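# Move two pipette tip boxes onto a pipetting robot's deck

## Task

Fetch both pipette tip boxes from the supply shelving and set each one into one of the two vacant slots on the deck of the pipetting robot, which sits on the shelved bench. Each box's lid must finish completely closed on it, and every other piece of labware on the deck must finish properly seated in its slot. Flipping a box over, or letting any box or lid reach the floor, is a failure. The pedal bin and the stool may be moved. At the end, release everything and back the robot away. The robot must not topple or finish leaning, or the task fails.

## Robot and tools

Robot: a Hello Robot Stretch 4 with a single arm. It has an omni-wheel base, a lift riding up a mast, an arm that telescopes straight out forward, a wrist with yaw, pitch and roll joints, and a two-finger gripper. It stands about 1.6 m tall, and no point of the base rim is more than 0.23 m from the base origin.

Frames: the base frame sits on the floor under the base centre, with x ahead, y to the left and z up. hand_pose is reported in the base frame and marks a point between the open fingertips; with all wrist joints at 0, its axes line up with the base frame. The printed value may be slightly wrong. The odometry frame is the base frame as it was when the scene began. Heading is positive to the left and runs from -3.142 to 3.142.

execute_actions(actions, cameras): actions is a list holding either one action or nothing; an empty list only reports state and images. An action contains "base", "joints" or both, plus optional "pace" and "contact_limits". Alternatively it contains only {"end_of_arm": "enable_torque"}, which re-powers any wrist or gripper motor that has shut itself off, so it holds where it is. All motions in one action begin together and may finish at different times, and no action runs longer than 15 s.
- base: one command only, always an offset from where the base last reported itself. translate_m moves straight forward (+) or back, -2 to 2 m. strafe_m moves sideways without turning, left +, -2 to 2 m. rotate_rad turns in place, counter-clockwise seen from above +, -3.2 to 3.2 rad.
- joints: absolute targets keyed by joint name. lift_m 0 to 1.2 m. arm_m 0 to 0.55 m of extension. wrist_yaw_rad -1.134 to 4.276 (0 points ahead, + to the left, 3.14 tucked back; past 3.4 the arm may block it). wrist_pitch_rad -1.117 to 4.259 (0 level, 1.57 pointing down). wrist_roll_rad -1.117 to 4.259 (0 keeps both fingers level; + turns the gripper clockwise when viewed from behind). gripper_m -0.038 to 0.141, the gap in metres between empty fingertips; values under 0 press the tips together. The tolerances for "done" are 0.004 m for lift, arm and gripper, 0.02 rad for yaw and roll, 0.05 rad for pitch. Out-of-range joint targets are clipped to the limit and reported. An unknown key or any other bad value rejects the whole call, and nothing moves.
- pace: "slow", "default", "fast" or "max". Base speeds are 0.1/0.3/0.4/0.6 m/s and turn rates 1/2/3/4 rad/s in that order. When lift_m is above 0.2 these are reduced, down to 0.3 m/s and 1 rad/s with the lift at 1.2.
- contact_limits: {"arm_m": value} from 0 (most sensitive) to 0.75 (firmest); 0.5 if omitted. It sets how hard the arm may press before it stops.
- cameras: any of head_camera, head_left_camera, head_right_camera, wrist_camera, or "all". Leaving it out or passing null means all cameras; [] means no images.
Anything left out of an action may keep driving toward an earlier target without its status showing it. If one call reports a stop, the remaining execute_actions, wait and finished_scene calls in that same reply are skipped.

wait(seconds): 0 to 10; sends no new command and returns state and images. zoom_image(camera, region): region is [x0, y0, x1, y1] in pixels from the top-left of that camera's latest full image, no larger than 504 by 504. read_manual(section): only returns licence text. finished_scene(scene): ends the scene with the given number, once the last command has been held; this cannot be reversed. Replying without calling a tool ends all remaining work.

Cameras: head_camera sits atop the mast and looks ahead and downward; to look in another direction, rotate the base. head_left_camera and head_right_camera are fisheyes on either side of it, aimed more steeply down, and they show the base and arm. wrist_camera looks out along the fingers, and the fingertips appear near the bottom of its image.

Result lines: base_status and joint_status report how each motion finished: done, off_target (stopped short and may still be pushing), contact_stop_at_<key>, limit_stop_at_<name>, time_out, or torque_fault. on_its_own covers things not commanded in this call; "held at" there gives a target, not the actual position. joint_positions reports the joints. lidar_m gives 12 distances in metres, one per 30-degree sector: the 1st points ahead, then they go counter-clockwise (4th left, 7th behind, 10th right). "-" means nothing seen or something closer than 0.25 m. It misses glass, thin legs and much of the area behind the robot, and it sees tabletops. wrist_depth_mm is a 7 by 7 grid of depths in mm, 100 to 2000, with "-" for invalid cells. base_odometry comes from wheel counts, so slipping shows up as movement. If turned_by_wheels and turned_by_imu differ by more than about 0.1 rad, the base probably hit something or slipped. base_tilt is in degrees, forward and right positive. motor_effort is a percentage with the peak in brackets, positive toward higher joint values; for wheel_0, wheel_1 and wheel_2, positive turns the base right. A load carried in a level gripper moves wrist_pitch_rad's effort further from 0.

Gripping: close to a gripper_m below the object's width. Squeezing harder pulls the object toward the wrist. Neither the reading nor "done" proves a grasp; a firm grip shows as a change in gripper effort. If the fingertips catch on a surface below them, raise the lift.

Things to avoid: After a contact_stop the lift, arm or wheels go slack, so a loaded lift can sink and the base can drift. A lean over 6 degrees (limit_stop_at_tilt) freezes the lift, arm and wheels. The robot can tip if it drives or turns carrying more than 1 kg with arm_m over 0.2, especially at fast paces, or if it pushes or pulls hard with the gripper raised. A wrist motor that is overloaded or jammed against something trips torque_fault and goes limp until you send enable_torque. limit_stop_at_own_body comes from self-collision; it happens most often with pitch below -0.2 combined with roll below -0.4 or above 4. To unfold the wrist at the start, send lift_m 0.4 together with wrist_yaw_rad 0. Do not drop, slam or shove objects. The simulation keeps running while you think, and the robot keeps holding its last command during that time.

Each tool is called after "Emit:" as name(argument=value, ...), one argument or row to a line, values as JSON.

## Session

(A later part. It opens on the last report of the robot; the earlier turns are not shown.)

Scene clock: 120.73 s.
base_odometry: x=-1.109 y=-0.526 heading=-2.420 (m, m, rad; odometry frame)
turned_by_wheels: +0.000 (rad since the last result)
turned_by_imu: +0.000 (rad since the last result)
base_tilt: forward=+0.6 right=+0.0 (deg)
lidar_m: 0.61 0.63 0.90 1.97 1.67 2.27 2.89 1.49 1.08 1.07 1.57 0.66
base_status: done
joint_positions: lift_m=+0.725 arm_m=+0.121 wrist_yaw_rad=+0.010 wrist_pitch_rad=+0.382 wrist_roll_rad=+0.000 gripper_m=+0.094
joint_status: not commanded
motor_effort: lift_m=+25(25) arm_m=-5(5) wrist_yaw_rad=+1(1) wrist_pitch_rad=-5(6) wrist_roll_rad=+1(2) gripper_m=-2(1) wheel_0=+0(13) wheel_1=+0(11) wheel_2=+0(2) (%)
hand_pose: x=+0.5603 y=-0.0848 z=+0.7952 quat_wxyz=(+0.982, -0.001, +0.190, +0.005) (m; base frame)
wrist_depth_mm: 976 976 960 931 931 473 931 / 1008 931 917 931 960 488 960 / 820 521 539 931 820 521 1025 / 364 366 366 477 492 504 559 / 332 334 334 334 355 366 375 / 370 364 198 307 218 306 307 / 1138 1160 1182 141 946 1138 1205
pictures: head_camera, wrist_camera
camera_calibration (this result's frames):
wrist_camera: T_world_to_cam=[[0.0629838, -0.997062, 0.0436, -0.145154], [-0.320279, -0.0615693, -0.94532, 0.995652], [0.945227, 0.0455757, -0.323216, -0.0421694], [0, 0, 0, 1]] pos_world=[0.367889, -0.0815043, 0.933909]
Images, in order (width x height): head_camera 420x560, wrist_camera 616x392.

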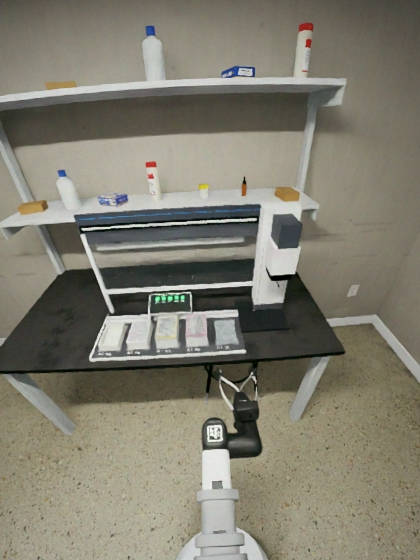

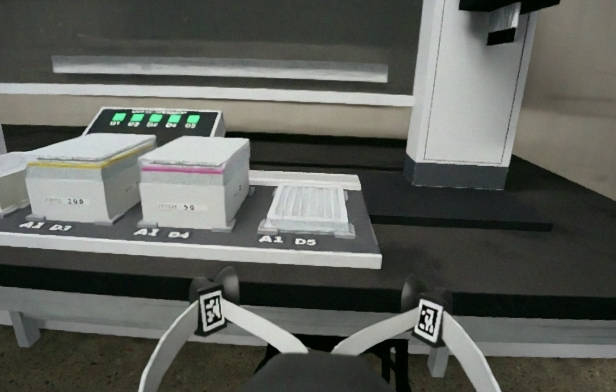

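Emit:
zoom_image(
  camera="wrist_camera",
  region=[20,120,370,250],
)

Emit:
zoom_image(
  camera="head_camera",
  region=[85,300,255,365],
)

Region (20, 120, 370, 250) of wrist_camera's 616x392 image, scaled by 1.440; it fills the top 187 rows of this view, and the rest is white.

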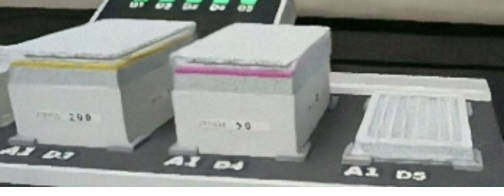

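Region (85, 300, 255, 365) of head_camera's 420x560 image, scaled by 2.965, with more detail than that image has; it fills the top 193 rows of this view, and the rest is white.

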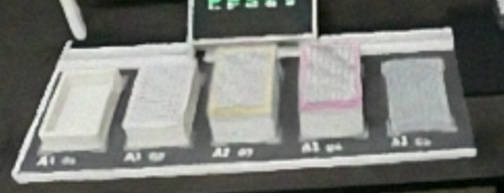

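Emit:
execute_actions(
  actions=[
    {"base":{"strafe_m":0.2},"joints":{"lift_m":0.8,"arm_m":0.15}},
  ],
  cameras=["wrist_camera"],
)

Emit:
zoom_image(
  camera="wrist_camera",
  region=[170,160,480,340],
)

Scene clock: 124.17 s.
base_odometry: x=-0.977 y=-0.677 heading=-2.420 (m, m, rad; odometry frame)
turned_by_wheels: +0.000 (rad since the last result)
turned_by_imu: +0.001 (rad since the last result)
base_tilt: forward=+0.6 right=+0.1 (deg)
lidar_m: 0.60 0.65 0.88 1.91 1.49 1.97 2.90 2.51 1.29 1.27 0.89 0.63
base_status: done
joint_positions: lift_m=+0.800 arm_m=+0.149 wrist_yaw_rad=+0.010 wrist_pitch_rad=+0.382 wrist_roll_rad=+0.000 gripper_m=+0.094
joint_status: all done
motor_effort: lift_m=+24(25) arm_m=+5(3) wrist_yaw_rad=+1(1) wrist_pitch_rad=-5(6) wrist_roll_rad=+2(2) gripper_m=-1(3) wheel_0=-1(5) wheel_1=-1(12) wheel_2=+0(1) (%)
hand_pose: x=+0.5886 y=-0.0847 z=+0.8702 quat_wxyz=(+0.982, -0.001, +0.190, +0.005) (m; base frame)
wrist_depth_mm: 946 931 917 917 917 904 891 / 976 976 960 931 931 946 504 / 1008 1008 1008 991 991 976 500 / 683 691 530 521 759 788 517 / 421 407 389 399 379 508 512 / 351 357 198 353 218 382 402 / 309 304 312 141 320 314 319
pictures: wrist_camera
camera_calibration (this result's frames):
wrist_camera: T_world_to_cam=[[0.0630864, -0.997055, 0.0436011, -0.150239], [-0.320257, -0.0616025, -0.945326, 1.07562], [0.945228, 0.0456736, -0.3232, -0.0446403], [0, 0, 0, 1]] pos_world=[0.396147, -0.0814964, 1.00893]
Images, in order (width x height): wrist_camera 616x392.

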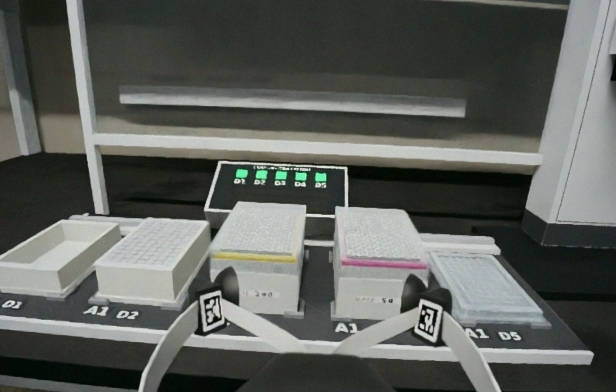

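Region (170, 160, 480, 340) of wrist_camera's 616x392 image, scaled by 1.626; it fills the top 293 rows of this view, and the rest is white.

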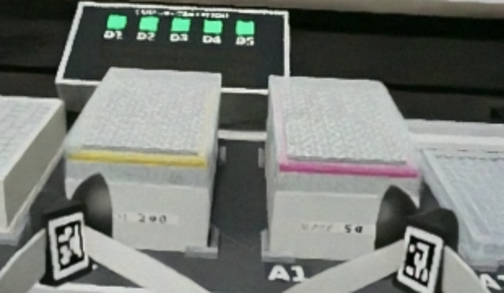

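Both are inside their brackets.

Emit:
execute_actions(
  actions=[
    {"base":{"translate_m":-0.35},"joints":{"arm_m":0.0},"pace":"fast"},
  ],
  cameras=["wrist_camera"],
)

Emit:
finished_scene(
  scene=2,
)

Scene clock: 127.03 s.
base_odometry: x=-0.714 y=-0.446 heading=-2.420 (m, m, rad; odometry frame)
turned_by_wheels: +0.000 (rad since the last result)
turned_by_imu: +0.001 (rad since the last result)
base_tilt: forward=+0.6 right=+0.1 (deg)
lidar_m: 0.96 1.00 2.11 1.40 1.45 1.97 2.55 2.49 1.28 1.22 1.78 1.02
base_status: done
joint_positions: lift_m=+0.800 arm_m=+0.001 wrist_yaw_rad=+0.010 wrist_pitch_rad=+0.382 wrist_roll_rad=+0.000 gripper_m=+0.094
joint_status: all done
motor_effort: lift_m=+24(24) arm_m=-4(6) wrist_yaw_rad=+1(0) wrist_pitch_rad=-4(7) wrist_roll_rad=+2(1) gripper_m=-1(1) wheel_0=+0(7) wheel_1=+0(8) wheel_2=-2(14) (%)
hand_pose: x=+0.4404 y=-0.0848 z=+0.8703 quat_wxyz=(+0.982, -0.001, +0.190, +0.005) (m; base frame)
wrist_depth_mm: 1366 1366 1336 1366 1336 831 1336 / 1430 1464 1397 1397 1366 917 1366 / 1537 1229 1281 976 1229 976 1464 / 820 831 820 809 809 798 831 / 1661 1661 1618 1661 1078 1576 878 / 1366 1576 199 1618 217 1537 1464 / 1160 1255 1281 141 1255 1255 1255
pictures: wrist_camera
camera_calibration (this result's frames):
wrist_camera: T_world_to_cam=[[0.0629503, -0.997064, 0.0436019, -0.140867], [-0.320249, -0.0615588, -0.945331, 1.02818], [0.945239, 0.0455454, -0.323184, 0.0954395], [0, 0, 0, 1]] pos_world=[0.247927, -0.0815068, 1.00895]
Images, in order (width x height): wrist_camera 616x392.

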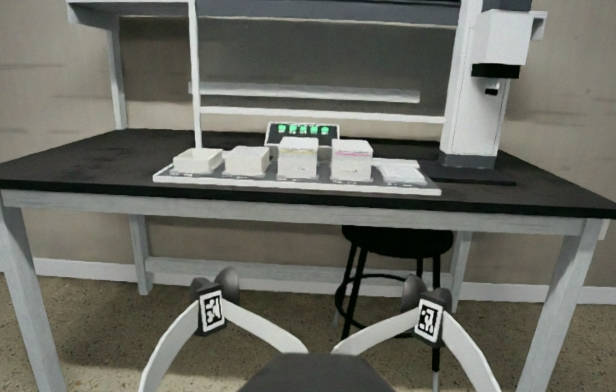

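The scene is finished: the task was done.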